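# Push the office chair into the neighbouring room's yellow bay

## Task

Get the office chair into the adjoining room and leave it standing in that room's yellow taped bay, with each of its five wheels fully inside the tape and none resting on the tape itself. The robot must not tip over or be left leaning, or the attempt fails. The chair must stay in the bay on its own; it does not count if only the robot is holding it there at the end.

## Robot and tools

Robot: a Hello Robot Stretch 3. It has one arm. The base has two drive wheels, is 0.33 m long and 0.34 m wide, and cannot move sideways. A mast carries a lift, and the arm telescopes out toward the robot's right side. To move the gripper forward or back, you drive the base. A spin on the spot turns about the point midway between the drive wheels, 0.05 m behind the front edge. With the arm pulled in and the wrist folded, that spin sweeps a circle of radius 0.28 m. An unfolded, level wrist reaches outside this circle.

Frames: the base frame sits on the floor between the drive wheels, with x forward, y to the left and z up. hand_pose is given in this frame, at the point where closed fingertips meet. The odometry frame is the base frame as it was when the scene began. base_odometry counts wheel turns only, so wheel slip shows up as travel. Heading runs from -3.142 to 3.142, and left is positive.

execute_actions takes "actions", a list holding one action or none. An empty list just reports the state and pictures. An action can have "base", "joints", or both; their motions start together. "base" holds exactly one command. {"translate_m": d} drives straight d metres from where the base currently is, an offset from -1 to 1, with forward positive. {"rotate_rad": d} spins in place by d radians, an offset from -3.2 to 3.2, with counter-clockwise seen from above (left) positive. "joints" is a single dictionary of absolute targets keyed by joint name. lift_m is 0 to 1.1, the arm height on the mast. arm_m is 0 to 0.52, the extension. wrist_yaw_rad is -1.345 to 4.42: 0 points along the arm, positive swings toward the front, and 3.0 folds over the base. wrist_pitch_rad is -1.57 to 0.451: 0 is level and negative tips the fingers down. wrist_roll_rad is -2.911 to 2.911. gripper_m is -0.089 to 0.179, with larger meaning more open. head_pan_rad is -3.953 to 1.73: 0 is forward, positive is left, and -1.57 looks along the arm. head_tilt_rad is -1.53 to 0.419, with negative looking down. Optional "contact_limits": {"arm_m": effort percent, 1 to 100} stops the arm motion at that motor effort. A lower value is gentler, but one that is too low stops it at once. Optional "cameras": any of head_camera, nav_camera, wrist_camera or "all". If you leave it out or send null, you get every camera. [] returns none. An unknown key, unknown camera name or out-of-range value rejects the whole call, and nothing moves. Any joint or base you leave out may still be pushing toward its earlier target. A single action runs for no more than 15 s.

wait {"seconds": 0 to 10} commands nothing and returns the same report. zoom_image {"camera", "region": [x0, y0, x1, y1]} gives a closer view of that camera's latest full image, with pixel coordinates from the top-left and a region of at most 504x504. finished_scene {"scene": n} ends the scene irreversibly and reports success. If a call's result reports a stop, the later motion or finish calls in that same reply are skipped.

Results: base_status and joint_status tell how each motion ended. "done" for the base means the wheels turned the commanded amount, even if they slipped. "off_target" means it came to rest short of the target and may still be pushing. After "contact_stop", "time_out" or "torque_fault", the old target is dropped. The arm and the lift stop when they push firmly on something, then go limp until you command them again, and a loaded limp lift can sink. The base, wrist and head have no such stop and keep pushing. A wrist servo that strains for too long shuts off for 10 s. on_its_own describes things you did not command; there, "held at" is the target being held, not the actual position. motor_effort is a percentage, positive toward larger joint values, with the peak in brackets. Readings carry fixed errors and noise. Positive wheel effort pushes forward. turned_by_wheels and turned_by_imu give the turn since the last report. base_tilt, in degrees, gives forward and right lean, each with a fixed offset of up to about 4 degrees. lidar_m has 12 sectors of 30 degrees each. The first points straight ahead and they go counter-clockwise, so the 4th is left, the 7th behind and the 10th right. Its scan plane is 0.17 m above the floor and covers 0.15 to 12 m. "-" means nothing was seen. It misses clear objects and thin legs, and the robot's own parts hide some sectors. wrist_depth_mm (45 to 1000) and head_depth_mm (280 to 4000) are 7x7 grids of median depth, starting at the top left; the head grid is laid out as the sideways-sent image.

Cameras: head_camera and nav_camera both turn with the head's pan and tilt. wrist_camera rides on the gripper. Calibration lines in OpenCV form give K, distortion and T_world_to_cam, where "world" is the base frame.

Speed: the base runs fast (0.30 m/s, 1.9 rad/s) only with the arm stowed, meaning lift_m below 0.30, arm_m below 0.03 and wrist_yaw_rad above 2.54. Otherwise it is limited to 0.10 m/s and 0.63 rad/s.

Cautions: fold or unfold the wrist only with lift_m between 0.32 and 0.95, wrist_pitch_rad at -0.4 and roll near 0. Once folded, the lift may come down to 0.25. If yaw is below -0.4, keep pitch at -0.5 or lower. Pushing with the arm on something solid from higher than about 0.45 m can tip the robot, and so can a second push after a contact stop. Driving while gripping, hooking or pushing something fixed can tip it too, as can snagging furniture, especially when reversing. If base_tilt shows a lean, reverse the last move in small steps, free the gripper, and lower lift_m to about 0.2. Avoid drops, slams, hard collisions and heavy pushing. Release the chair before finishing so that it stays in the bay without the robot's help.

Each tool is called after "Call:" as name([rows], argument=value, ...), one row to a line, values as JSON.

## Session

Call:
execute_actions(actions=[])

Scene clock: 0.00 s.
base_odometry: x=+0.000 y=+0.000 heading=+0.000 (m, m, rad; odometry frame)
turned_by_wheels: +0.000 (rad since the last result)
turned_by_imu: +0.000 (rad since the last result)
base_tilt: forward=-0.7 right=-1.8 (deg)
lidar_m: 1.31 1.65 2.20 1.75 1.73 0.86 0.68 0.67 0.73 0.82 0.81 0.87
head_depth_mm: 1111 1130 1149 1176 1191 1215 1242 / 1280 1304 1331 1359 1395 1419 1430 / 1598 2393 2411 2446 2447 2473 2177 / 1849 2352 2371 2390 2382 2432 2200 / 2123 2458 2560 2665 2756 2825 2221 / 2200 2919 2962 3009 2999 2999 2253 / 2179 2831 2865 2862 2904 1508 2008
base_status: not commanded
joint_positions: lift_m=+0.569 arm_m=+0.001 wrist_yaw_rad=+3.058 wrist_pitch_rad=-0.465 wrist_roll_rad=-0.009 gripper_m=+0.037 head_pan_rad=+0.009 head_tilt_rad=-0.006
joint_status: not commanded
motor_effort: left_wheel=+0 right_wheel=+1 lift_m=+33 arm_m=-1 wrist_yaw_rad=+0 wrist_pitch_rad=+5 wrist_roll_rad=+0 gripper_m=+0 head_pan_rad=+0 head_tilt_rad=+3 (%)
hand_pose: x=-0.0030 y=+0.0710 z=+0.5715 quat_wxyz=(+0.191, +0.691, +0.135, +0.684) (m; base frame)
wrist_depth_mm: - - - - - - - / - - - - - - - / - - - - - - - / - - - - - - - / - 985 - 960 998 928 918 / 866 851 837 806 - 814 791 / 731 736 719 724 720 712 701
pictures: head_camera (sideways: a quarter turn clockwise sets it upright), nav_camera (sideways: a quarter turn counterclockwise sets it upright), wrist_camera
camera_calibration (this result's frames):
head_camera: T_world_to_cam=[[-0.0690581, 0.0407374, -0.996781, 1.31999], [-0.0145476, 0.999019, 0.0418367, -0.0546853], [0.997507, 0.0173899, -0.0683977, 0.0424618], [0, 0, 0, 1]] pos_world=[0.0480042, 0.000120413, 1.32093]
nav_camera: T_world_to_cam=[[0.0280892, 0.0514346, 0.998281, -1.25722], [-0.0128286, -0.998575, 0.0518107, -0.0114929], [0.999523, -0.0142618, -0.0273893, -0.0114511], [0, 0, 0, 1]] pos_world=[0.0466124, 0.0530247, 1.25534]
wrist_camera: T_world_to_cam=[[0.999108, -0.0391502, -0.0158223, 0.0287649], [-0.0360283, -0.594922, -0.802976, 0.536198], [0.0220236, 0.80283, -0.595802, 0.446459], [0, 0, 0, 1]] pos_world=[-0.0192536, -0.0383085, 0.697011]
Images, in order (width x height): head_camera 896x504, nav_camera 672x504, wrist_camera 644x364.

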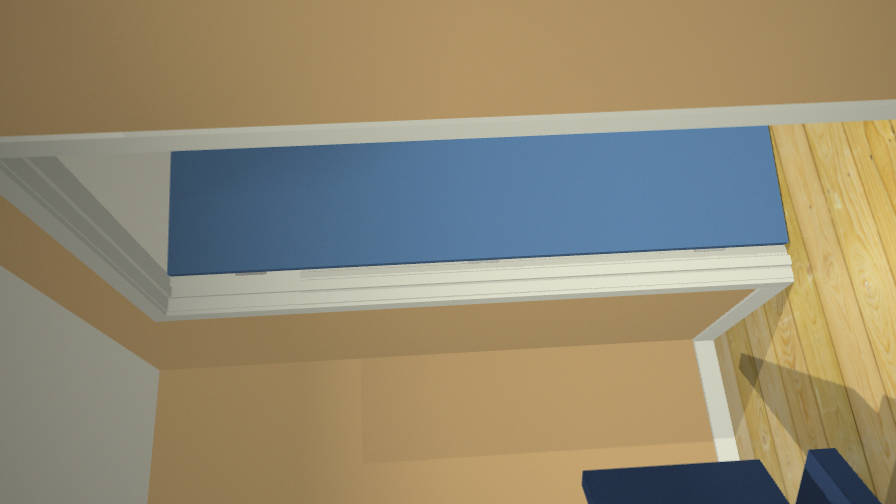

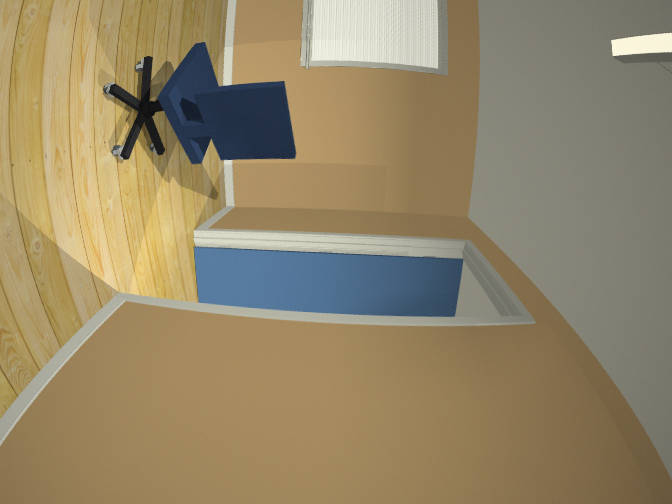

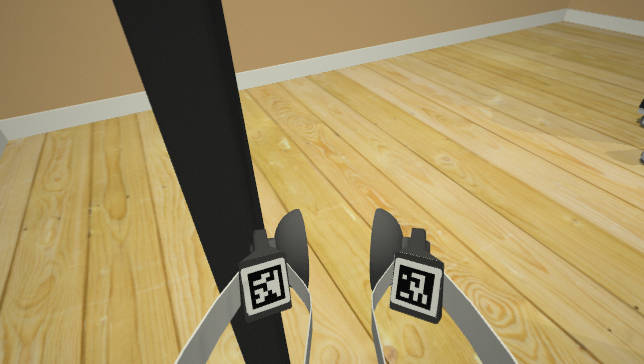

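Call:
execute_actions([
  {"joints": {"lift_m": 0.25, "wrist_pitch_rad": 0.1, "wrist_yaw_rad": 2.75, "head_pan_rad": 0.25, "head_tilt_rad": -0.55}},
])

Scene clock: 14.27 s.
base_odometry: x=+0.000 y=+0.000 heading=+0.000 (m, m, rad; odometry frame)
turned_by_wheels: +0.000 (rad since the last result)
turned_by_imu: +0.000 (rad since the last result)
base_tilt: forward=-0.6 right=-1.7 (deg)
lidar_m: 1.31 1.65 2.20 1.75 1.73 0.86 0.68 0.67 0.72 0.82 0.81 0.87
head_depth_mm: 2056 2265 2495 2253 1740 1483 1269 / 2071 2278 2492 2269 1790 1486 1266 / 2502 2720 2829 2292 1802 1495 1268 / 2670 2900 3093 2320 1808 1506 1280 / 2640 2769 1632 2100 1796 1501 1284 / 2587 1399 1444 1632 1821 1506 1292 / 2542 2656 1348 1635 1799 1519 1295
base_status: not commanded
joint_positions: lift_m=+0.251 arm_m=+0.001 wrist_yaw_rad=+2.752 wrist_pitch_rad=+0.076 wrist_roll_rad=-0.009 gripper_m=+0.037 head_pan_rad=+0.243 head_tilt_rad=-0.543
joint_status: all done
motor_effort: left_wheel=+0(0) right_wheel=+1(2) lift_m=+14(31) arm_m=-1(1) wrist_yaw_rad=-1(2) wrist_pitch_rad=+10(11) wrist_roll_rad=+0(0) gripper_m=+0(0) head_pan_rad=+5(31) head_tilt_rad=-4(37) (%)
hand_pose: x=+0.0765 y=+0.0916 z=+0.3850 quat_wxyz=(+0.111, +0.685, -0.163, +0.702) (m; base frame)
wrist_depth_mm: - - - - - - - / - - - - - - - / - - - - - - - / - - - - - - - / - - - - - - - / - - - - - - - / - 772 775 780 753 746 732
pictures: head_camera (sideways: a quarter turn clockwise sets it upright), nav_camera (sideways: a quarter turn counterclockwise sets it upright), wrist_camera
camera_calibration (this result's frames):
head_camera: T_world_to_cam=[[-0.562008, -0.0966624, -0.821464, 1.0941], [-0.224411, 0.973716, 0.0389537, -0.0496229], [0.796107, 0.206238, -0.568928, 0.695098], [0, 0, 0, 1]] pos_world=[0.0503849, 0.0107214, 1.29616]
nav_camera: T_world_to_cam=[[0.506997, 0.178354, 0.843294, -1.0577], [0.247898, -0.967194, 0.0555201, -0.0178742], [0.825531, 0.180902, -0.534578, 0.649713], [0, 0, 0, 1]] pos_world=[0.00432578, 0.0538238, 1.24027]
wrist_camera: T_world_to_cam=[[0.941575, -0.336672, 0.00940412, -0.0308972], [-0.0239698, -0.0948352, -0.995204, 0.428811], [0.335949, 0.936834, -0.0973644, 0.0889249], [0, 0, 0, 1]] pos_world=[0.00949631, -0.0530437, 0.435703]
Images, in order (width x height): head_camera 896x504, nav_camera 672x504, wrist_camera 644x364.

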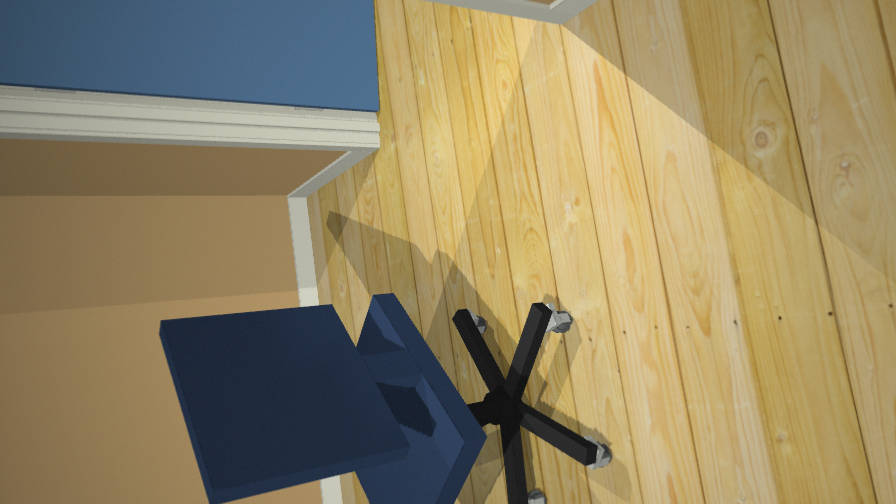

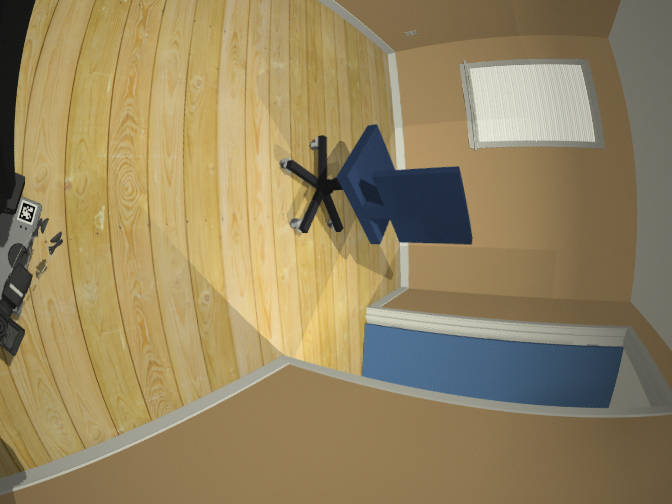

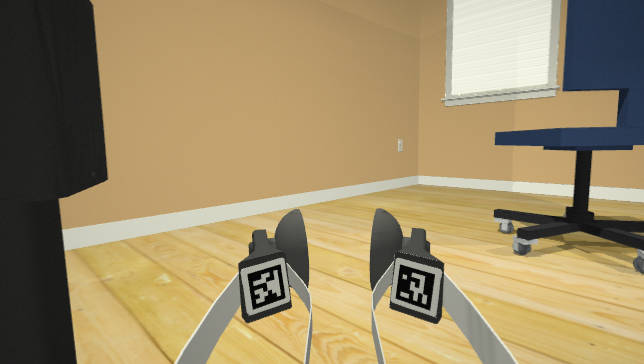

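Call:
execute_actions([
  {"base": {"rotate_rad": 0.965}, "joints": {"lift_m": 0.13}},
], cameras=[])

Call:
execute_actions([
  {"base": {"translate_m": 1.0}, "joints": {"head_pan_rad": -1.9, "head_tilt_rad": -0.5}},
], cameras=[])

Call:
execute_actions([
  {"base": {"translate_m": 0.6}},
], cameras=["head_camera", "nav_camera"])

Scene clock: 26.20 s.
base_odometry: x=+0.000 y=+0.000 heading=+0.965 (m, m, rad; odometry frame)
turned_by_wheels: +0.965 (rad since the last result)
turned_by_imu: +0.957 (rad since the last result)
base_tilt: forward=-0.6 right=-1.7 (deg)
lidar_m: 2.36 1.77 1.73 0.92 0.69 0.67 0.70 0.83 0.81 0.85 1.19 1.65
head_depth_mm: 2849 3097 3013 2257 1780 1479 1258 / 2535 2797 2935 2243 1790 1490 1261 / 2273 2523 2716 2264 1799 1488 1282 / 2075 2267 2459 2295 1826 1498 1281 / 1915 2057 2244 2294 1831 1512 1287 / 1776 1898 2058 2174 1825 1510 1293 / 1633 1749 1880 2021 1849 1528 1298
base_status: done
joint_positions: lift_m=+0.131 arm_m=+0.001 wrist_yaw_rad=+2.751 wrist_pitch_rad=+0.077 wrist_roll_rad=-0.009 gripper_m=+0.037 head_pan_rad=+0.243 head_tilt_rad=-0.544
joint_status: all done
motor_effort: left_wheel=-4(12) right_wheel=+4(11) lift_m=+14(14) arm_m=-2(1) wrist_yaw_rad=-1(1) wrist_pitch_rad=+10(10) wrist_roll_rad=+0(0) gripper_m=+0(0) head_pan_rad=+4(5) head_tilt_rad=-3(3) (%)
hand_pose: x=+0.0766 y=+0.0915 z=+0.2652 quat_wxyz=(+0.111, +0.685, -0.163, +0.702) (m; base frame)
wrist_depth_mm: - - - - - - - / - 994 - - - - - / - - - - - - - / - 985 - - - - - / 799 982 - - - - - / 766 771 792 757 - 732 725 / - 561 552 551 538 547 534
pictures: none
No camera images: the call's "cameras" was empty. Leave "cameras" out to get every camera's image.

Scene clock: 31.23 s.
base_odometry: x=+0.570 y=+0.822 heading=+0.965 (m, m, rad; odometry frame)
turned_by_wheels: +0.000 (rad since the last result)
turned_by_imu: +0.005 (rad since the last result)
base_tilt: forward=-0.4 right=-1.7 (deg)
lidar_m: 1.62 1.22 1.19 1.25 1.56 1.53 1.60 1.38 1.35 1.40 0.87 2.26
head_depth_mm: 1099 1192 1303 1445 1599 1508 1288 / 1118 1216 1335 1484 1642 1535 1296 / 1136 1239 1360 1511 1690 1537 1303 / 1166 1266 1386 1557 1728 1543 1303 / 1183 1320 3061 2339 1885 1543 1314 / 3221 3519 3531 2466 1911 1554 1318 / 3171 2364 2469 2412 1925 1565 1324
base_status: done
joint_positions: lift_m=+0.131 arm_m=+0.001 wrist_yaw_rad=+2.750 wrist_pitch_rad=+0.077 wrist_roll_rad=-0.009 gripper_m=+0.037 head_pan_rad=-1.893 head_tilt_rad=-0.507
joint_status: all done
motor_effort: left_wheel=-4(9) right_wheel=+4(10) lift_m=+14(15) arm_m=-2(1) wrist_yaw_rad=+0(1) wrist_pitch_rad=+10(10) wrist_roll_rad=+0(0) gripper_m=+1(1) head_pan_rad=-5(55) head_tilt_rad=+4(13) (%)
hand_pose: x=+0.0768 y=+0.0915 z=+0.2652 quat_wxyz=(+0.111, +0.685, -0.163, +0.702) (m; base frame)
wrist_depth_mm: - - - - - - - / - - - - - - - / - - - - - - - / - - - - - - - / - - - - - - - / 777 781 792 766 - 750 719 / - 567 546 540 547 538 543
pictures: none
No camera images: the call's "cameras" was empty. Leave "cameras" out to get every camera's image.

Scene clock: 34.80 s.
base_odometry: x=+0.912 y=+1.315 heading=+0.964 (m, m, rad; odometry frame)
turned_by_wheels: +0.000 (rad since the last result)
turned_by_imu: +0.003 (rad since the last result)
base_tilt: forward=-0.5 right=-1.8 (deg)
lidar_m: 1.17 0.89 0.86 0.91 1.29 2.03 2.14 1.71 1.66 0.73 1.79 1.75
head_depth_mm: 1390 1511 1634 1765 1856 1520 1289 / 3214 3530 3311 732 818 980 1285 / 3355 3584 860 852 956 980 1222 / 3347 3664 970 1039 1172 988 875 / 2245 2372 2500 2440 1214 993 842 / 1907 2002 2103 2185 1912 999 844 / 1672 1752 1889 2092 1929 1009 912
base_status: done
joint_positions: lift_m=+0.131 arm_m=+0.001 wrist_yaw_rad=+2.750 wrist_pitch_rad=+0.078 wrist_roll_rad=-0.009 gripper_m=+0.037 head_pan_rad=-1.893 head_tilt_rad=-0.507
joint_status: not commanded
motor_effort: left_wheel=-4(9) right_wheel=+5(12) lift_m=+14(15) arm_m=+0(1) wrist_yaw_rad=+0(0) wrist_pitch_rad=+10(10) wrist_roll_rad=+0(0) gripper_m=+0(1) head_pan_rad=-5(5) head_tilt_rad=+4(5) (%)
hand_pose: x=+0.0768 y=+0.0915 z=+0.2652 quat_wxyz=(+0.111, +0.685, -0.163, +0.702) (m; base frame)
wrist_depth_mm: - - 929 881 815 795 759 / - 989 936 899 862 834 768 / - - 971 914 865 832 783 / - - 984 942 900 836 798 / - - 985 907 880 862 806 / 771 777 789 744 - 758 739 / - 561 554 547 550 551 531
pictures: head_camera (sideways: a quarter turn clockwise sets it upright), nav_camera (sideways: a quarter turn counterclockwise sets it upright)
camera_calibration (this result's frames):
head_camera: T_world_to_cam=[[0.209848, 0.498277, -0.841239, 1.11518], [0.943001, -0.330435, 0.0395125, -0.0574733], [-0.258286, -0.801581, -0.539217, 0.662875], [0, 0, 0, 1]] pos_world=[-0.00860887, -0.0433093, 1.29783]
nav_camera: T_world_to_cam=[[-0.111159, -0.494831, 0.86185, -1.07813], [-0.948995, 0.310318, 0.0557708, -0.0109021], [-0.295045, -0.811693, -0.504087, 0.616876], [0, 0, 0, 1]] pos_world=[0.0518167, -0.0293959, 1.24076]
Images, in order (width x height): head_camera 896x504, nav_camera 672x504.

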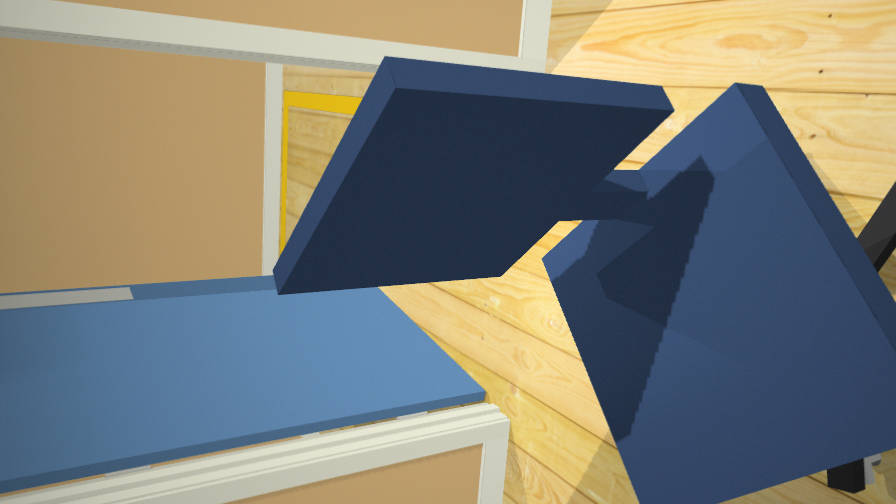

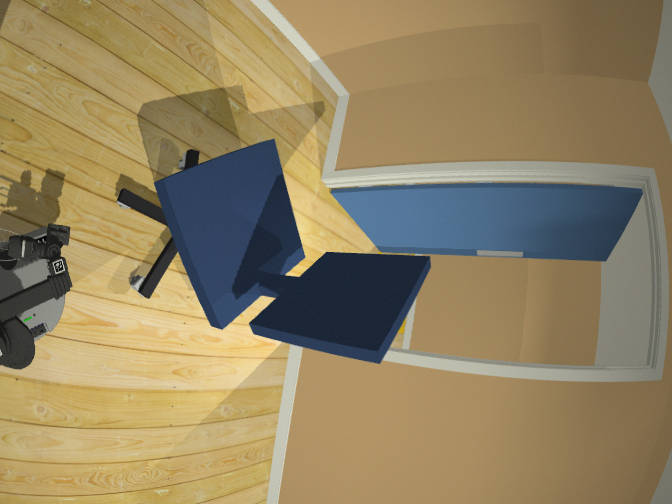

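Call:
execute_actions([
  {"base": {"translate_m": 0.29}, "joints": {"head_pan_rad": -3.14, "head_tilt_rad": -0.75}},
], cameras=[])

Call:
execute_actions([
  {"base": {"rotate_rad": 1.09}},
], cameras=["head_camera", "nav_camera"])

Scene clock: 51.33 s.
base_odometry: x=+1.077 y=+1.553 heading=+0.964 (m, m, rad; odometry frame)
turned_by_wheels: +0.000 (rad since the last result)
turned_by_imu: +0.001 (rad since the last result)
base_tilt: forward=-0.6 right=-1.8 (deg)
lidar_m: 0.96 0.73 0.71 0.74 1.06 2.28 2.40 1.88 0.82 1.96 1.54 1.50
head_depth_mm: 2040 2272 2125 1763 1500 1310 1157 / 2130 2388 2145 1767 1508 1308 1163 / 2255 2493 2176 1777 1514 1309 1169 / 2369 2596 2168 1789 1538 1317 1170 / 2533 2675 2171 1808 1527 1335 1172 / 2376 2523 2206 1810 1528 1332 1183 / 2135 2295 2197 1826 1540 1341 1187
base_status: done
joint_positions: lift_m=+0.131 arm_m=+0.001 wrist_yaw_rad=+2.750 wrist_pitch_rad=+0.078 wrist_roll_rad=-0.009 gripper_m=+0.037 head_pan_rad=-3.133 head_tilt_rad=-0.741
joint_status: all done
motor_effort: left_wheel=-4(10) right_wheel=+4(11) lift_m=+15(15) arm_m=-1(1) wrist_yaw_rad=-1(1) wrist_pitch_rad=+10(10) wrist_roll_rad=+0(0) gripper_m=+1(0) head_pan_rad=-5(59) head_tilt_rad=-4(27) (%)
hand_pose: x=+0.0768 y=+0.0915 z=+0.2653 quat_wxyz=(+0.111, +0.685, -0.163, +0.702) (m; base frame)
wrist_depth_mm: - 841 760 733 692 661 632 / - 811 783 734 703 671 632 / - 829 796 776 711 686 649 / - 874 799 773 725 695 663 / 913 876 825 762 727 699 659 / 791 772 808 771 - 689 678 / - 567 559 546 541 545 535
pictures: none
No camera images: the call's "cameras" was empty. Leave "cameras" out to get every camera's image.

Scene clock: 53.27 s.
base_odometry: x=+1.077 y=+1.553 heading=+2.054 (m, m, rad; odometry frame)
turned_by_wheels: +1.090 (rad since the last result)
turned_by_imu: +1.081 (rad since the last result)
base_tilt: forward=-0.5 right=-1.8 (deg)
lidar_m: 0.71 0.76 1.10 2.28 2.39 1.84 0.82 1.96 1.53 1.50 0.93 0.72
head_depth_mm: 1558 839 946 1661 1501 1302 1161 / 3406 929 1041 1132 1448 1303 1157 / 980 1036 1192 1138 1014 1307 1164 / 3415 2668 2167 1144 968 1256 1174 / 3416 2713 2180 1151 1044 1325 1179 / 2155 2251 2191 1186 1529 1333 1179 / 1803 1928 2106 1814 1543 1331 1179
base_status: done
joint_positions: lift_m=+0.131 arm_m=+0.002 wrist_yaw_rad=+2.750 wrist_pitch_rad=+0.078 wrist_roll_rad=-0.009 gripper_m=+0.037 head_pan_rad=-3.133 head_tilt_rad=-0.742
joint_status: not commanded
motor_effort: left_wheel=-5(13) right_wheel=+5(11) lift_m=+15(14) arm_m=-1(0) wrist_yaw_rad=-1(1) wrist_pitch_rad=+10(10) wrist_roll_rad=+0(0) gripper_m=+0(0) head_pan_rad=-4(5) head_tilt_rad=-5(5) (%)
hand_pose: x=+0.0768 y=+0.0914 z=+0.2653 quat_wxyz=(+0.111, +0.685, -0.163, +0.702) (m; base frame)
wrist_depth_mm: - - - - - 833 631 / - - - - - 861 631 / - - - - - 869 641 / - - - - - 852 647 / - - - - - 865 648 / 791 763 806 763 - 737 644 / - 561 559 553 537 553 545
pictures: head_camera (sideways: a quarter turn clockwise sets it upright), nav_camera (sideways: a quarter turn counterclockwise sets it upright)
camera_calibration (this result's frames):
head_camera: T_world_to_cam=[[0.720014, -0.0354477, -0.693054, 0.918908], [-0.0155445, -0.999268, 0.0349604, -0.0456885], [-0.693785, -0.0143988, -0.720038, 0.900747], [0, 0, 0, 1]] pos_world=[-0.0374112, -0.000112273, 1.28702]
nav_camera: T_world_to_cam=[[-0.69048, -0.0568383, 0.721115, -0.891134], [-0.0269812, 0.998238, 0.0528461, -0.0127021], [-0.722848, 0.0170326, -0.690797, 0.862379], [0, 0, 0, 1]] pos_world=[0.00771633, -0.0526593, 1.23901]
Images, in order (width x height): head_camera 896x504, nav_camera 672x504.

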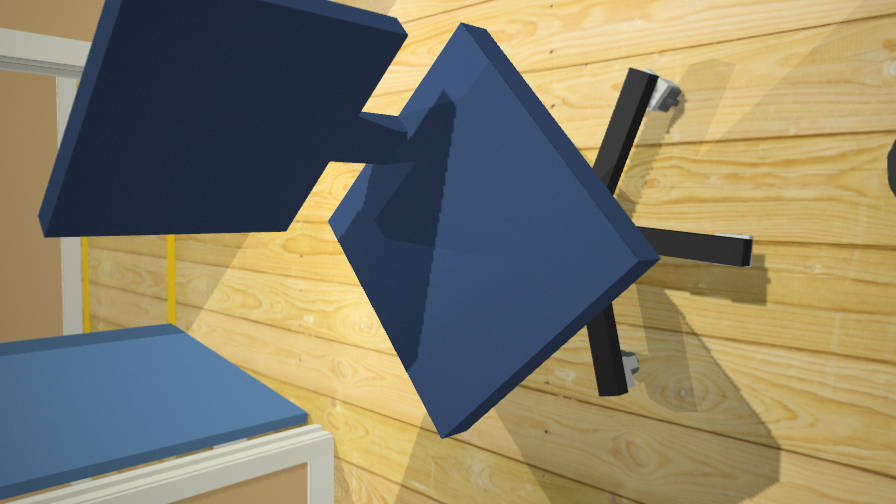

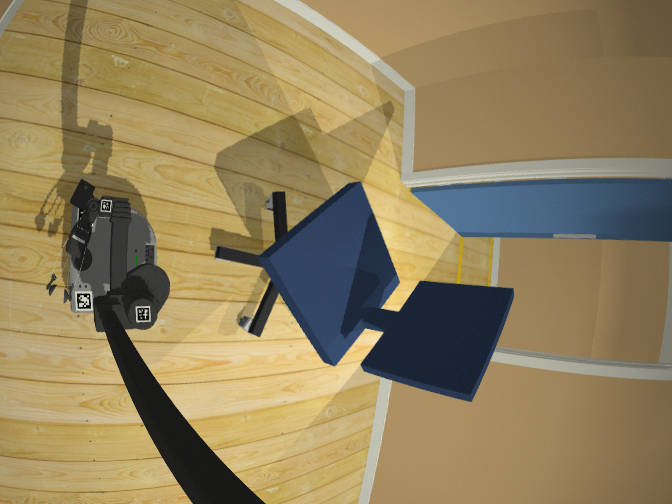

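Call:
execute_actions([
  {"base": {"rotate_rad": -0.31}, "joints": {"head_tilt_rad": -1.1}},
], cameras=[])

Call:
execute_actions([
  {"base": {"translate_m": -0.37}, "joints": {"arm_m": 0.036}},
], cameras=["head_camera"])

Call:
execute_actions([
  {"base": {"rotate_rad": 0.65}},
], cameras=["head_camera"])

Scene clock: 72.23 s.
base_odometry: x=+1.077 y=+1.553 heading=+1.744 (m, m, rad; odometry frame)
turned_by_wheels: -0.310 (rad since the last result)
turned_by_imu: -0.308 (rad since the last result)
base_tilt: forward=-0.6 right=-1.7 (deg)
lidar_m: 0.71 0.71 0.84 1.53 2.28 2.07 1.84 0.82 1.71 1.50 1.33 0.80
head_depth_mm: 1835 1659 1505 1384 1270 1202 1104 / 1827 1647 1496 1376 1277 - 1091 / 1851 1655 1515 1379 1287 - 1091 / 913 1068 1500 1388 1293 - 1090 / 983 1060 994 1394 1285 - 1088 / 1137 1065 968 1353 1291 1201 1111 / 1842 1064 984 1374 1291 1202 1125
base_status: done
joint_positions: lift_m=+0.131 arm_m=+0.002 wrist_yaw_rad=+2.750 wrist_pitch_rad=+0.078 wrist_roll_rad=-0.009 gripper_m=+0.037 head_pan_rad=-3.134 head_tilt_rad=-1.086
joint_status: all done
motor_effort: left_wheel=+3(11) right_wheel=-2(6) lift_m=+15(14) arm_m=-1(1) wrist_yaw_rad=+0(0) wrist_pitch_rad=+10(10) wrist_roll_rad=+0(0) gripper_m=+0(0) head_pan_rad=-4(4) head_tilt_rad=-7(35) (%)
hand_pose: x=+0.0768 y=+0.0914 z=+0.2653 quat_wxyz=(+0.111, +0.685, -0.163, +0.702) (m; base frame)
wrist_depth_mm: - - - - 880 678 554 / - - - - 879 689 554 / - - - - 892 686 568 / - - - - 903 696 576 / - - - - 839 694 580 / 786 763 806 752 - 682 581 / - 563 553 557 539 546 537
pictures: none
No camera images: the call's "cameras" was empty. Leave "cameras" out to get every camera's image.

Scene clock: 76.33 s.
base_odometry: x=+1.141 y=+1.189 heading=+1.744 (m, m, rad; odometry frame)
turned_by_wheels: +0.000 (rad since the last result)
turned_by_imu: -0.002 (rad since the last result)
base_tilt: forward=-0.6 right=-1.7 (deg)
lidar_m: 1.07 1.07 1.27 2.20 2.20 1.66 1.47 0.48 1.74 1.59 1.59 1.22
head_depth_mm: 1738 1664 1489 1372 1269 1207 1102 / 1692 1669 1506 1381 1279 - 1090 / 519 672 1466 1366 1292 - 1085 / 515 629 810 893 1259 - 1092 / 554 690 928 881 832 - 1094 / 601 761 957 883 817 780 1099 / 657 854 966 890 817 1174 1123
base_status: done
joint_positions: lift_m=+0.131 arm_m=+0.036 wrist_yaw_rad=+2.750 wrist_pitch_rad=+0.078 wrist_roll_rad=-0.009 gripper_m=+0.037 head_pan_rad=-3.134 head_tilt_rad=-1.087
joint_status: all done
motor_effort: left_wheel=+2(11) right_wheel=-1(7) lift_m=+15(15) arm_m=+3(3) wrist_yaw_rad=+0(1) wrist_pitch_rad=+10(10) wrist_roll_rad=+0(0) gripper_m=-1(0) head_pan_rad=-4(4) head_tilt_rad=-7(8) (%)
hand_pose: x=+0.0768 y=+0.0574 z=+0.2653 quat_wxyz=(+0.111, +0.685, -0.163, +0.702) (m; base frame)
wrist_depth_mm: - - - - - - 861 / - - - - - - 856 / - - - - - - 861 / - - - - - - 879 / - - - - - - 868 / - 757 802 742 - 741 730 / - 561 552 552 541 538 532
pictures: head_camera (sideways: a quarter turn clockwise sets it upright)
camera_calibration (this result's frames):
head_camera: T_world_to_cam=[[0.912276, -0.0341109, -0.408154, 0.546577], [-0.0262467, -0.999346, 0.0248544, -0.0324528], [-0.408735, -0.0119614, -0.912575, 1.1493], [0, 0, 0, 1]] pos_world=[-0.0297216, -0.0000401078, 1.27272]
Images, in order (width x height): head_camera 896x504.

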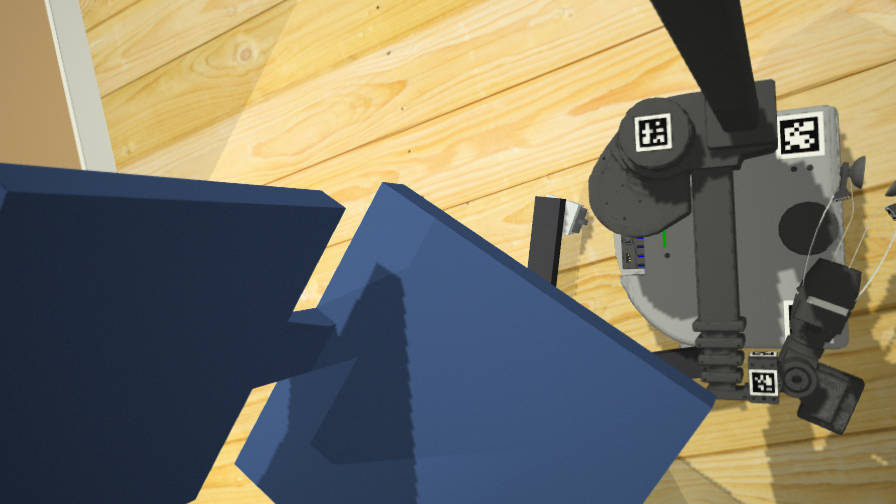

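Scene clock: 78.43 s.
base_odometry: x=+1.141 y=+1.189 heading=+2.394 (m, m, rad; odometry frame)
turned_by_wheels: +0.650 (rad since the last result)
turned_by_imu: +0.642 (rad since the last result)
base_tilt: forward=-0.5 right=-1.8 (deg)
lidar_m: 1.09 1.39 2.19 2.23 1.57 1.47 0.48 1.70 1.59 1.61 1.15 1.07
head_depth_mm: 686 744 832 874 1254 1207 1099 / 1831 1033 952 873 1157 - 1098 / 1832 1659 960 878 837 - 1085 / 1836 1669 959 878 840 - 1093 / 1768 1679 964 883 839 - 1090 / 1780 1693 993 1355 1276 1212 1096 / 1834 1676 1535 1401 1293 1197 1116
base_status: done
joint_positions: lift_m=+0.131 arm_m=+0.036 wrist_yaw_rad=+2.750 wrist_pitch_rad=+0.078 wrist_roll_rad=-0.009 gripper_m=+0.037 head_pan_rad=-3.134 head_tilt_rad=-1.087
joint_status: not commanded
motor_effort: left_wheel=-16(20) right_wheel=+5(16) lift_m=+14(15) arm_m=+3(4) wrist_yaw_rad=+0(1) wrist_pitch_rad=+10(10) wrist_roll_rad=+0(0) gripper_m=+0(0) head_pan_rad=-4(4) head_tilt_rad=-7(7) (%)
hand_pose: x=+0.0768 y=+0.0574 z=+0.2653 quat_wxyz=(+0.111, +0.685, -0.163, +0.702) (m; base frame)
wrist_depth_mm: - - - - - - - / - - - - - - - / - - - - - - - / - - - - - - - / - - - - - - - / - 774 805 758 - 751 731 / - 560 558 555 548 548 540
pictures: head_camera (sideways: a quarter turn clockwise sets it upright)
camera_calibration (this result's frames):
head_camera: T_world_to_cam=[[0.912276, -0.0341122, -0.408153, 0.546576], [-0.0262481, -0.999346, 0.0248544, -0.0324528], [-0.408734, -0.0119608, -0.912575, 1.1493], [0, 0, 0, 1]] pos_world=[-0.0297216, -0.0000400564, 1.27272]
Images, in order (width x height): head_camera 896x504.

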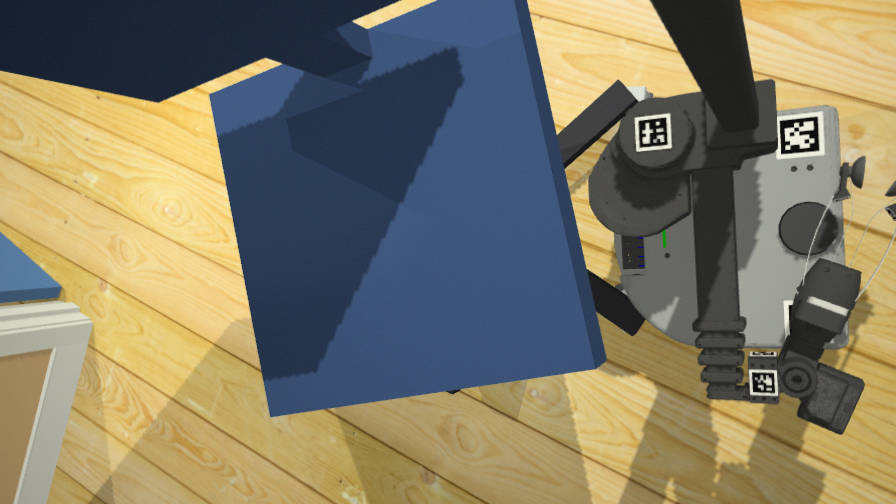

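Call:
execute_actions([
  {"base": {"translate_m": 0.1}, "joints": {"arm_m": 0.002}},
], cameras=[])

Call:
execute_actions([
  {"base": {"rotate_rad": -1.2}},
], cameras=[])

Call:
execute_actions([
  {"base": {"translate_m": 0.18}},
], cameras=[])

Call:
execute_actions([
  {"base": {"rotate_rad": 0.865}, "joints": {"head_tilt_rad": -0.85}},
], cameras=["head_camera"])

Scene clock: 85.90 s.
base_odometry: x=+1.067 y=+1.257 heading=+2.394 (m, m, rad; odometry frame)
turned_by_wheels: +0.000 (rad since the last result)
turned_by_imu: +0.000 (rad since the last result)
base_tilt: forward=-0.6 right=-1.8 (deg)
lidar_m: 1.00 1.27 2.15 2.19 1.67 1.55 0.59 1.75 1.63 1.55 1.05 0.98
head_depth_mm: 724 783 923 905 1271 1203 1100 / 1754 1035 952 898 1243 - 1091 / 1840 1055 959 898 1289 - 1086 / 1849 1055 960 888 1282 - 1087 / 1810 1669 962 882 1258 - 1097 / 1828 1686 1008 1379 1287 1205 1108 / 1868 1684 1528 1399 1295 1197 1123
base_status: done
joint_positions: lift_m=+0.131 arm_m=+0.002 wrist_yaw_rad=+2.750 wrist_pitch_rad=+0.078 wrist_roll_rad=-0.009 gripper_m=+0.037 head_pan_rad=-3.134 head_tilt_rad=-1.088
joint_status: all done
motor_effort: left_wheel=-4(12) right_wheel=+5(10) lift_m=+15(15) arm_m=-5(6) wrist_yaw_rad=-1(0) wrist_pitch_rad=+10(10) wrist_roll_rad=+0(0) gripper_m=+0(0) head_pan_rad=-4(4) head_tilt_rad=-7(7) (%)
hand_pose: x=+0.0768 y=+0.0905 z=+0.2653 quat_wxyz=(+0.111, +0.685, -0.164, +0.702) (m; base frame)
wrist_depth_mm: - - - - - - - / - - - - - - - / - - - - - - - / - - - - - - - / - - - - - - - / 787 759 800 767 - 743 737 / - 555 552 550 553 541 530
pictures: none
No camera images: the call's "cameras" was empty. Leave "cameras" out to get every camera's image.

Scene clock: 87.93 s.
base_odometry: x=+1.067 y=+1.257 heading=+1.194 (m, m, rad; odometry frame)
turned_by_wheels: -1.200 (rad since the last result)
turned_by_imu: -1.191 (rad since the last result)
base_tilt: forward=-0.6 right=-1.7 (deg)
lidar_m: 1.12 0.98 0.98 1.14 2.00 2.15 1.80 1.56 0.59 1.81 1.63 1.63
head_depth_mm: 1812 1643 1496 1373 1271 1203 1102 / 1840 1654 1512 1381 1277 - 1091 / 1856 1659 1506 1383 1291 - 1084 / 1846 1670 1499 1387 1291 - 1089 / 1852 1671 1522 1391 1290 - 1088 / 1829 1669 1530 1396 1265 1200 1112 / 1740 1679 1529 923 1166 1200 1101
base_status: done
joint_positions: lift_m=+0.131 arm_m=+0.002 wrist_yaw_rad=+2.750 wrist_pitch_rad=+0.078 wrist_roll_rad=-0.009 gripper_m=+0.037 head_pan_rad=-3.134 head_tilt_rad=-1.088
joint_status: not commanded
motor_effort: left_wheel=+3(13) right_wheel=-2(6) lift_m=+14(14) arm_m=-4(4) wrist_yaw_rad=+0(1) wrist_pitch_rad=+10(10) wrist_roll_rad=+0(0) gripper_m=+0(0) head_pan_rad=-5(4) head_tilt_rad=-7(6) (%)
hand_pose: x=+0.0768 y=+0.0905 z=+0.2653 quat_wxyz=(+0.111, +0.685, -0.164, +0.702) (m; base frame)
wrist_depth_mm: - - - - 937 838 774 / - - - - - 865 791 / - - - - - 883 822 / - - - - 979 925 809 / - - - - 957 896 810 / 765 778 797 762 - 751 735 / - 566 554 550 551 538 545
pictures: none
No camera images: the call's "cameras" was empty. Leave "cameras" out to get every camera's image.

Scene clock: 90.23 s.
base_odometry: x=+1.134 y=+1.424 heading=+1.194 (m, m, rad; odometry frame)
turned_by_wheels: +0.000 (rad since the last result)
turned_by_imu: +0.001 (rad since the last result)
base_tilt: forward=-0.5 right=-1.7 (deg)
lidar_m: 0.98 0.85 0.85 0.99 1.75 2.28 1.94 1.70 0.68 1.73 1.50 1.50
head_depth_mm: 1824 1645 1493 1379 1269 1199 1098 / 1842 1647 1499 1380 1277 - 1095 / 1836 1662 1513 1387 1295 - 1082 / 1849 1681 1504 1389 1290 - 1091 / 1865 1678 1524 1395 1282 - 1095 / 1871 1680 1524 1401 1294 1194 1105 / 1815 1677 1005 1242 1279 1179 1117
base_status: done
joint_positions: lift_m=+0.131 arm_m=+0.002 wrist_yaw_rad=+2.750 wrist_pitch_rad=+0.078 wrist_roll_rad=-0.009 gripper_m=+0.037 head_pan_rad=-3.134 head_tilt_rad=-1.088
joint_status: not commanded
motor_effort: left_wheel=+3(14) right_wheel=-2(6) lift_m=+15(15) arm_m=-4(5) wrist_yaw_rad=-1(1) wrist_pitch_rad=+10(10) wrist_roll_rad=+0(0) gripper_m=+0(0) head_pan_rad=-4(4) head_tilt_rad=-7(7) (%)
hand_pose: x=+0.0768 y=+0.0905 z=+0.2653 quat_wxyz=(+0.111, +0.685, -0.164, +0.702) (m; base frame)
wrist_depth_mm: - - - 926 827 740 677 / - - - 940 841 754 698 / - - - 949 842 783 704 / - - - 981 852 766 708 / - - - 976 841 792 716 / 769 762 786 742 - 719 697 / - 564 558 550 543 540 537
pictures: none
No camera images: the call's "cameras" was empty. Leave "cameras" out to get every camera's image.

Scene clock: 91.93 s.
base_odometry: x=+1.134 y=+1.424 heading=+2.059 (m, m, rad; odometry frame)
turned_by_wheels: +0.865 (rad since the last result)
turned_by_imu: +0.858 (rad since the last result)
base_tilt: forward=-0.6 right=-1.8 (deg)
lidar_m: 0.85 0.91 1.33 2.28 2.20 1.70 0.69 1.83 1.53 1.50 1.11 0.86
head_depth_mm: 681 713 805 1500 1400 1244 1123 / 738 811 924 1020 1359 1228 1160 / 824 943 1135 1024 944 1253 - / 2724 2215 1198 1031 919 1226 1172 / 2724 2255 1897 1035 910 1223 1153 / 2130 2188 1906 1041 1365 1272 1140 / 1778 1893 1915 1609 1429 1277 1147
base_status: done
joint_positions: lift_m=+0.131 arm_m=+0.002 wrist_yaw_rad=+2.750 wrist_pitch_rad=+0.078 wrist_roll_rad=-0.009 gripper_m=+0.037 head_pan_rad=-3.134 head_tilt_rad=-0.853
joint_status: all done
motor_effort: left_wheel=-4(11) right_wheel=+5(11) lift_m=+15(15) arm_m=-5(5) wrist_yaw_rad=+0(1) wrist_pitch_rad=+10(10) wrist_roll_rad=+0(0) gripper_m=+0(0) head_pan_rad=-5(4) head_tilt_rad=+2(22) (%)
hand_pose: x=+0.0768 y=+0.0905 z=+0.2653 quat_wxyz=(+0.111, +0.685, -0.164, +0.702) (m; base frame)
wrist_depth_mm: - - - - - - 747 / - - - - - - 783 / - - - - - - 777 / - - - - - - 782 / - - - - - 999 775 / 784 773 802 743 - 729 743 / - 563 561 554 545 540 534
pictures: head_camera (sideways: a quarter turn clockwise sets it upright)
camera_calibration (this result's frames):
head_camera: T_world_to_cam=[[0.792431, -0.0351726, -0.608947, 0.808874], [-0.0196761, -0.999291, 0.0321139, -0.0419527], [-0.609644, -0.0134663, -0.792561, 0.994541], [0, 0, 0, 1]] pos_world=[-0.0354856, -0.0000798651, 1.28214]
Images, in order (width x height): head_camera 896x504.

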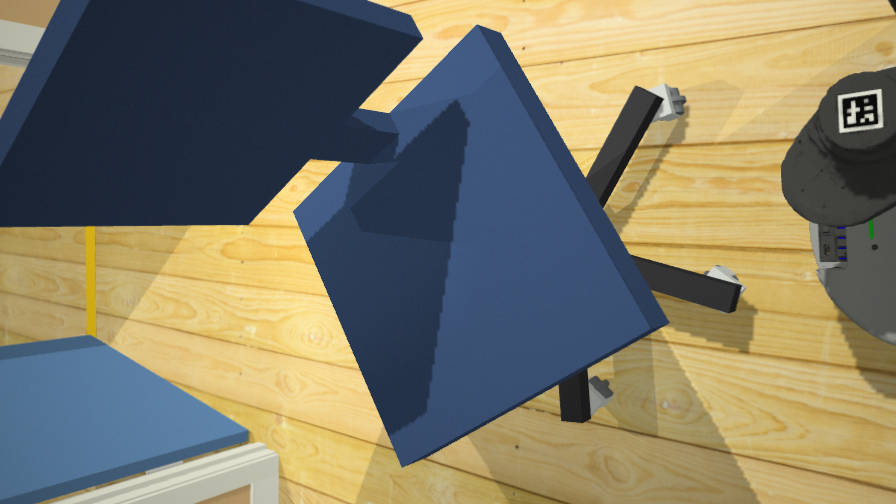

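Call:
execute_actions([
  {"base": {"translate_m": -0.45}, "joints": {"arm_m": 0.036, "head_tilt_rad": -1.0}},
], cameras=["head_camera"])

Scene clock: 101.07 s.
base_odometry: x=+1.345 y=+1.027 heading=+2.059 (m, m, rad; odometry frame)
turned_by_wheels: +0.000 (rad since the last result)
turned_by_imu: -0.002 (rad since the last result)
base_tilt: forward=-0.5 right=-1.8 (deg)
lidar_m: 1.30 1.39 2.03 2.32 1.61 1.27 0.43 1.41 1.49 1.46 1.56 1.32
head_depth_mm: 519 552 607 675 832 1199 1075 / 617 683 773 897 833 1218 - / 2141 1812 1019 927 837 796 - / 2153 1871 1650 931 840 790 - / 2166 1877 1638 937 846 788 - / 1984 1885 1657 937 847 791 1121 / 1619 1728 1668 1424 1322 1227 1126
base_status: done
joint_positions: lift_m=+0.131 arm_m=+0.036 wrist_yaw_rad=+2.750 wrist_pitch_rad=+0.079 wrist_roll_rad=-0.009 gripper_m=+0.037 head_pan_rad=-3.134 head_tilt_rad=-0.990
joint_status: all done
motor_effort: left_wheel=-8(32) right_wheel=-4(15) lift_m=+16(16) arm_m=+3(4) wrist_yaw_rad=+0(0) wrist_pitch_rad=+9(10) wrist_roll_rad=+0(0) gripper_m=+0(0) head_pan_rad=-4(5) head_tilt_rad=-6(25) (%)
hand_pose: x=+0.0768 y=+0.0573 z=+0.2655 quat_wxyz=(+0.111, +0.684, -0.164, +0.702) (m; base frame)
wrist_depth_mm: - - - - - - - / - - - - - - - / - - - - - - - / - - - - - - - / - - - - - - - / - 770 794 768 - 739 733 / - 568 557 555 542 542 539
pictures: head_camera (sideways: a quarter turn clockwise sets it upright)
camera_calibration (this result's frames):
head_camera: T_world_to_cam=[[0.868101, -0.0347667, -0.495168, 0.660186], [-0.0240115, -0.999318, 0.0280683, -0.0366538], [-0.495806, -0.0124764, -0.868344, 1.09236], [0, 0, 0, 1]] pos_world=[-0.0323903, -0.000047683, 1.27648]
Images, in order (width x height): head_camera 896x504.

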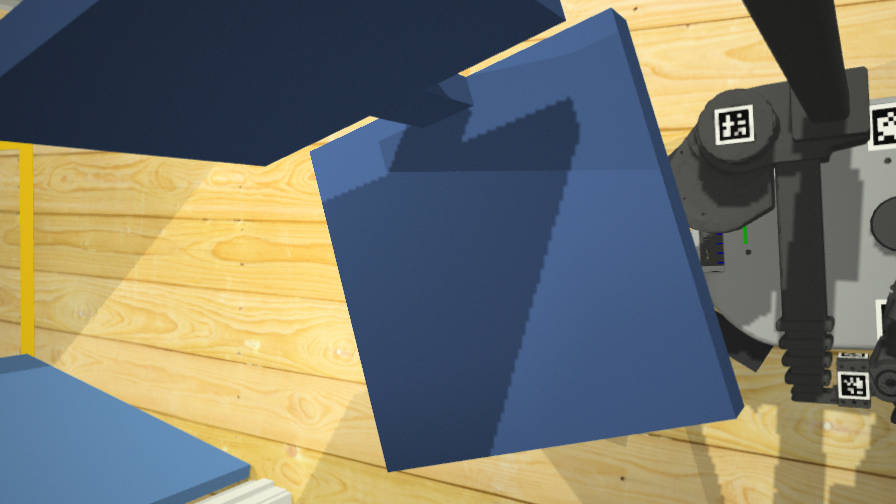

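Call:
execute_actions([
  {"base": {"translate_m": -0.8}, "joints": {"arm_m": 0.002}},
], cameras=["head_camera", "nav_camera"])

Scene clock: 109.10 s.
base_odometry: x=+1.720 y=+0.320 heading=+2.059 (m, m, rad; odometry frame)
turned_by_wheels: +0.000 (rad since the last result)
turned_by_imu: -0.004 (rad since the last result)
base_tilt: forward=-0.5 right=-1.8 (deg)
lidar_m: 2.10 2.24 2.43 1.29 0.59 0.62 0.43 0.79 0.75 1.40 1.48 2.14
head_depth_mm: 2092 1740 827 878 830 1175 1080 / 2116 1835 1625 926 835 815 - / 2151 1858 1626 928 837 794 - / 2132 1856 1629 930 842 788 - / 2186 1870 1647 934 844 803 - / 1597 1646 1633 1435 1298 1198 1118 / 1247 1318 1392 1437 1339 1226 1124
base_status: done
joint_positions: lift_m=+0.131 arm_m=+0.002 wrist_yaw_rad=+2.750 wrist_pitch_rad=+0.079 wrist_roll_rad=-0.009 gripper_m=+0.037 head_pan_rad=-3.134 head_tilt_rad=-0.990
joint_status: all done
motor_effort: left_wheel=-3(30) right_wheel=-3(14) lift_m=+15(16) arm_m=-5(5) wrist_yaw_rad=-1(0) wrist_pitch_rad=+10(10) wrist_roll_rad=+0(0) gripper_m=+0(0) head_pan_rad=-4(4) head_tilt_rad=-6(5) (%)
hand_pose: x=+0.0768 y=+0.0905 z=+0.2655 quat_wxyz=(+0.111, +0.684, -0.164, +0.702) (m; base frame)
wrist_depth_mm: - - - - - - - / - - - - - - - / - - - - - - - / - - - - - - - / - - - - - - - / 788 769 800 761 - 728 743 / - 565 556 551 553 545 531
pictures: head_camera (sideways: a quarter turn clockwise sets it upright), nav_camera (sideways: a quarter turn counterclockwise sets it upright)
camera_calibration (this result's frames):
head_camera: T_world_to_cam=[[0.868101, -0.0347667, -0.495168, 0.660186], [-0.0240115, -0.999318, 0.0280683, -0.0366539], [-0.495806, -0.0124764, -0.868344, 1.09236], [0, 0, 0, 1]] pos_world=[-0.0323903, -0.000047683, 1.27648]
nav_camera: T_world_to_cam=[[-0.846393, -0.0575961, 0.529435, -0.640434], [-0.0387682, 0.998161, 0.0466101, -0.00449547], [-0.531146, 0.0189252, -0.847069, 1.06441], [0, 0, 0, 1]] pos_world=[0.0231233, -0.0525434, 1.24091]
Images, in order (width x height): head_camera 896x504, nav_camera 672x504.

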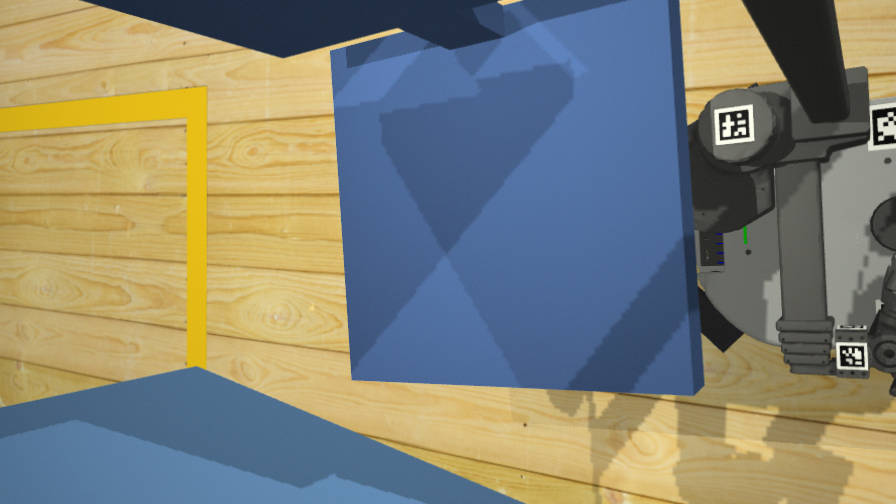

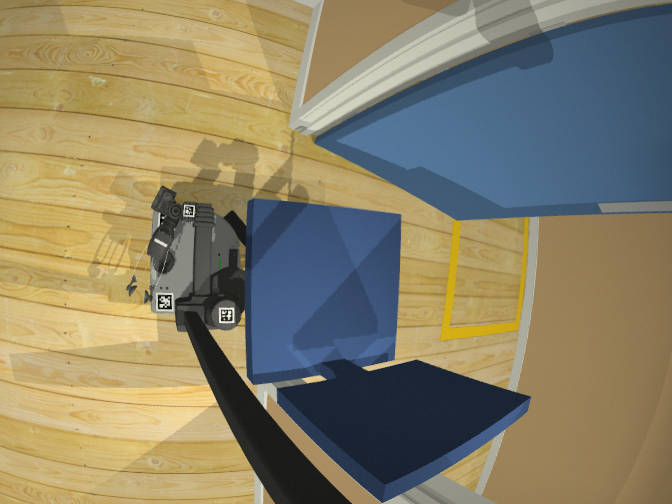

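Call:
execute_actions([
  {"base": {"translate_m": 0.1}},
], cameras=[])

Call:
execute_actions([
  {"base": {"rotate_rad": 0.8}},
], cameras=[])

Call:
execute_actions([
  {"base": {"translate_m": 0.17}},
], cameras=[])

Call:
execute_actions([
  {"base": {"rotate_rad": -0.725}},
], cameras=["head_camera"])

Scene clock: 125.27 s.
base_odometry: x=+1.673 y=+0.408 heading=+2.059 (m, m, rad; odometry frame)
turned_by_wheels: +0.000 (rad since the last result)
turned_by_imu: +0.000 (rad since the last result)
base_tilt: forward=-0.6 right=-1.8 (deg)
lidar_m: 2.00 2.14 2.42 1.59 0.68 0.66 0.53 0.82 0.82 1.40 1.49 2.04
head_depth_mm: 1988 802 830 895 866 1198 1077 / 2125 1854 1032 924 857 1187 - / 2137 1840 1038 927 863 - - / 2158 1858 1038 931 866 1242 - / 2154 1869 1048 934 865 1207 - / 1611 1718 1627 1430 1299 1215 1124 / 1294 1368 1439 1454 1344 1219 1119
base_status: done
joint_positions: lift_m=+0.131 arm_m=+0.002 wrist_yaw_rad=+2.750 wrist_pitch_rad=+0.079 wrist_roll_rad=-0.009 gripper_m=+0.037 head_pan_rad=-3.134 head_tilt_rad=-0.990
joint_status: not commanded
motor_effort: left_wheel=-3(12) right_wheel=+3(9) lift_m=+15(16) arm_m=-5(5) wrist_yaw_rad=+0(0) wrist_pitch_rad=+9(9) wrist_roll_rad=+0(0) gripper_m=+0(0) head_pan_rad=-4(4) head_tilt_rad=-6(5) (%)
hand_pose: x=+0.0768 y=+0.0905 z=+0.2655 quat_wxyz=(+0.111, +0.684, -0.164, +0.702) (m; base frame)
wrist_depth_mm: - - - - - - - / - - - - - - - / - - - - - - - / - - - - - - - / - - - - - - - / 772 780 771 777 - 738 725 / - 554 556 549 537 548 545
pictures: none
No camera images: the call's "cameras" was empty. Leave "cameras" out to get every camera's image.

Scene clock: 127.10 s.
base_odometry: x=+1.673 y=+0.408 heading=+2.859 (m, m, rad; odometry frame)
turned_by_wheels: +0.800 (rad since the last result)
turned_by_imu: +0.794 (rad since the last result)
base_tilt: forward=-0.5 right=-1.7 (deg)
lidar_m: 2.46 2.38 0.92 0.66 0.53 0.97 0.82 1.29 1.41 1.73 2.00 2.01
head_depth_mm: 963 1183 1540 918 834 1169 1067 / 887 1083 1378 1454 847 1204 - / 858 1022 1264 1460 1323 - - / 813 965 1198 1442 1330 1239 - / 900 1107 1435 1475 1326 1225 - / 1040 1320 1612 1479 1336 1219 1123 / 1225 1570 1662 1478 1344 1224 1121
base_status: done
joint_positions: lift_m=+0.131 arm_m=+0.002 wrist_yaw_rad=+2.750 wrist_pitch_rad=+0.079 wrist_roll_rad=-0.009 gripper_m=+0.037 head_pan_rad=-3.134 head_tilt_rad=-0.990
joint_status: not commanded
motor_effort: left_wheel=-5(12) right_wheel=+4(11) lift_m=+15(16) arm_m=-4(4) wrist_yaw_rad=+0(0) wrist_pitch_rad=+9(9) wrist_roll_rad=+0(0) gripper_m=+0(0) head_pan_rad=-4(4) head_tilt_rad=-6(5) (%)
hand_pose: x=+0.0768 y=+0.0905 z=+0.2655 quat_wxyz=(+0.111, +0.684, -0.164, +0.702) (m; base frame)
wrist_depth_mm: - 398 810 - - - - / - 643 811 - - - - / - 660 817 - - - - / - 686 806 - - - - / - 739 785 - - - - / 595 690 723 758 - 738 723 / - 531 549 560 538 543 534
pictures: none
No camera images: the call's "cameras" was empty. Leave "cameras" out to get every camera's image.

Scene clock: 129.37 s.
base_odometry: x=+1.510 y=+0.456 heading=+2.858 (m, m, rad; odometry frame)
turned_by_wheels: +0.000 (rad since the last result)
turned_by_imu: +0.001 (rad since the last result)
base_tilt: forward=-0.6 right=-1.7 (deg)
lidar_m: 2.33 2.25 1.11 0.69 0.69 0.65 0.99 1.53 1.55 1.89 1.89 1.91
head_depth_mm: 1179 1459 1028 922 1176 1162 1083 / 1090 1331 1574 931 1275 1217 - / 1036 1238 1521 1443 1304 - - / 989 1175 1456 1460 1330 1244 - / 1092 1342 1584 1468 1331 1227 - / 1265 1605 1651 1486 1343 1222 1119 / 1489 1768 1665 1483 1341 1222 1124
base_status: done
joint_positions: lift_m=+0.131 arm_m=+0.002 wrist_yaw_rad=+2.750 wrist_pitch_rad=+0.079 wrist_roll_rad=-0.009 gripper_m=+0.037 head_pan_rad=-3.134 head_tilt_rad=-0.990
joint_status: not commanded
motor_effort: left_wheel=-4(11) right_wheel=+5(11) lift_m=+16(16) arm_m=-4(4) wrist_yaw_rad=+0(0) wrist_pitch_rad=+9(9) wrist_roll_rad=+0(0) gripper_m=+0(0) head_pan_rad=-4(4) head_tilt_rad=-5(6) (%)
hand_pose: x=+0.0768 y=+0.0905 z=+0.2655 quat_wxyz=(+0.111, +0.684, -0.164, +0.702) (m; base frame)
wrist_depth_mm: - 703 940 - - - - / - 709 920 - - - - / - 722 944 - - - - / - 728 967 - - - - / 618 733 937 - - - - / 622 711 804 760 - 743 746 / - 563 550 549 545 540 530
pictures: none
No camera images: the call's "cameras" was empty. Leave "cameras" out to get every camera's image.

Scene clock: 131.07 s.
base_odometry: x=+1.510 y=+0.456 heading=+2.134 (m, m, rad; odometry frame)
turned_by_wheels: -0.725 (rad since the last result)
turned_by_imu: -0.720 (rad since the last result)
base_tilt: forward=-0.5 right=-1.8 (deg)
lidar_m: 1.89 2.08 2.26 1.58 0.79 0.68 0.65 0.99 1.10 1.53 1.68 1.90
head_depth_mm: 552 549 640 1207 1302 1203 1085 / 2004 887 886 912 1300 1224 - / 2132 1837 1039 929 1248 - - / 2148 1859 1042 927 1302 1237 - / 2166 1864 1046 931 1291 1226 - / 1667 1788 1049 937 1298 1218 1123 / 1394 1496 1583 1476 1337 1221 1128
base_status: done
joint_positions: lift_m=+0.131 arm_m=+0.002 wrist_yaw_rad=+2.750 wrist_pitch_rad=+0.079 wrist_roll_rad=-0.009 gripper_m=+0.037 head_pan_rad=-3.134 head_tilt_rad=-0.990
joint_status: not commanded
motor_effort: left_wheel=+3(12) right_wheel=-2(6) lift_m=+15(15) arm_m=-4(5) wrist_yaw_rad=+0(0) wrist_pitch_rad=+9(9) wrist_roll_rad=+0(0) gripper_m=+0(0) head_pan_rad=-4(4) head_tilt_rad=-5(6) (%)
hand_pose: x=+0.0768 y=+0.0905 z=+0.2655 quat_wxyz=(+0.111, +0.684, -0.164, +0.702) (m; base frame)
wrist_depth_mm: - - - - - - - / - - - - - - - / - - - - - - - / - - - - - - - / - - - - - - - / 780 774 807 755 - 752 731 / - 562 561 551 547 535 534
pictures: head_camera (sideways: a quarter turn clockwise sets it upright)
camera_calibration (this result's frames):
head_camera: T_world_to_cam=[[0.868101, -0.0347675, -0.495168, 0.660186], [-0.0240125, -0.999318, 0.0280683, -0.0366538], [-0.495806, -0.0124759, -0.868344, 1.09236], [0, 0, 0, 1]] pos_world=[-0.0323903, -0.0000476463, 1.27648]
Images, in order (width x height): head_camera 896x504.

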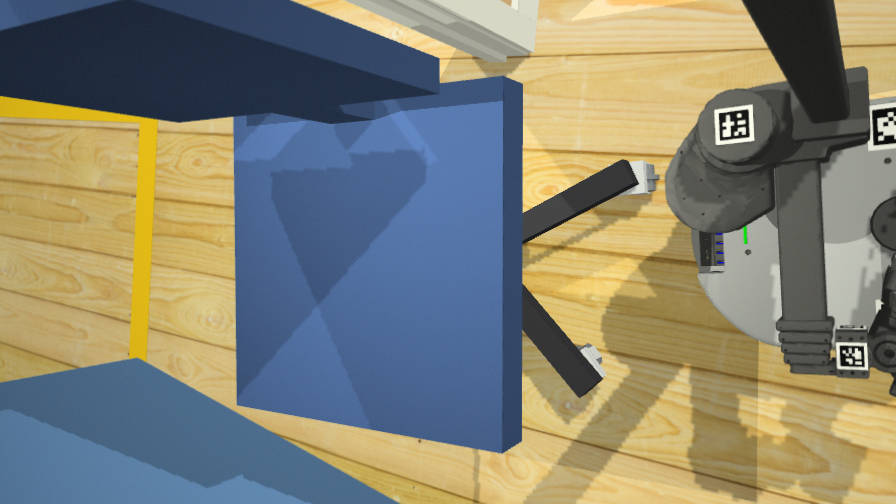

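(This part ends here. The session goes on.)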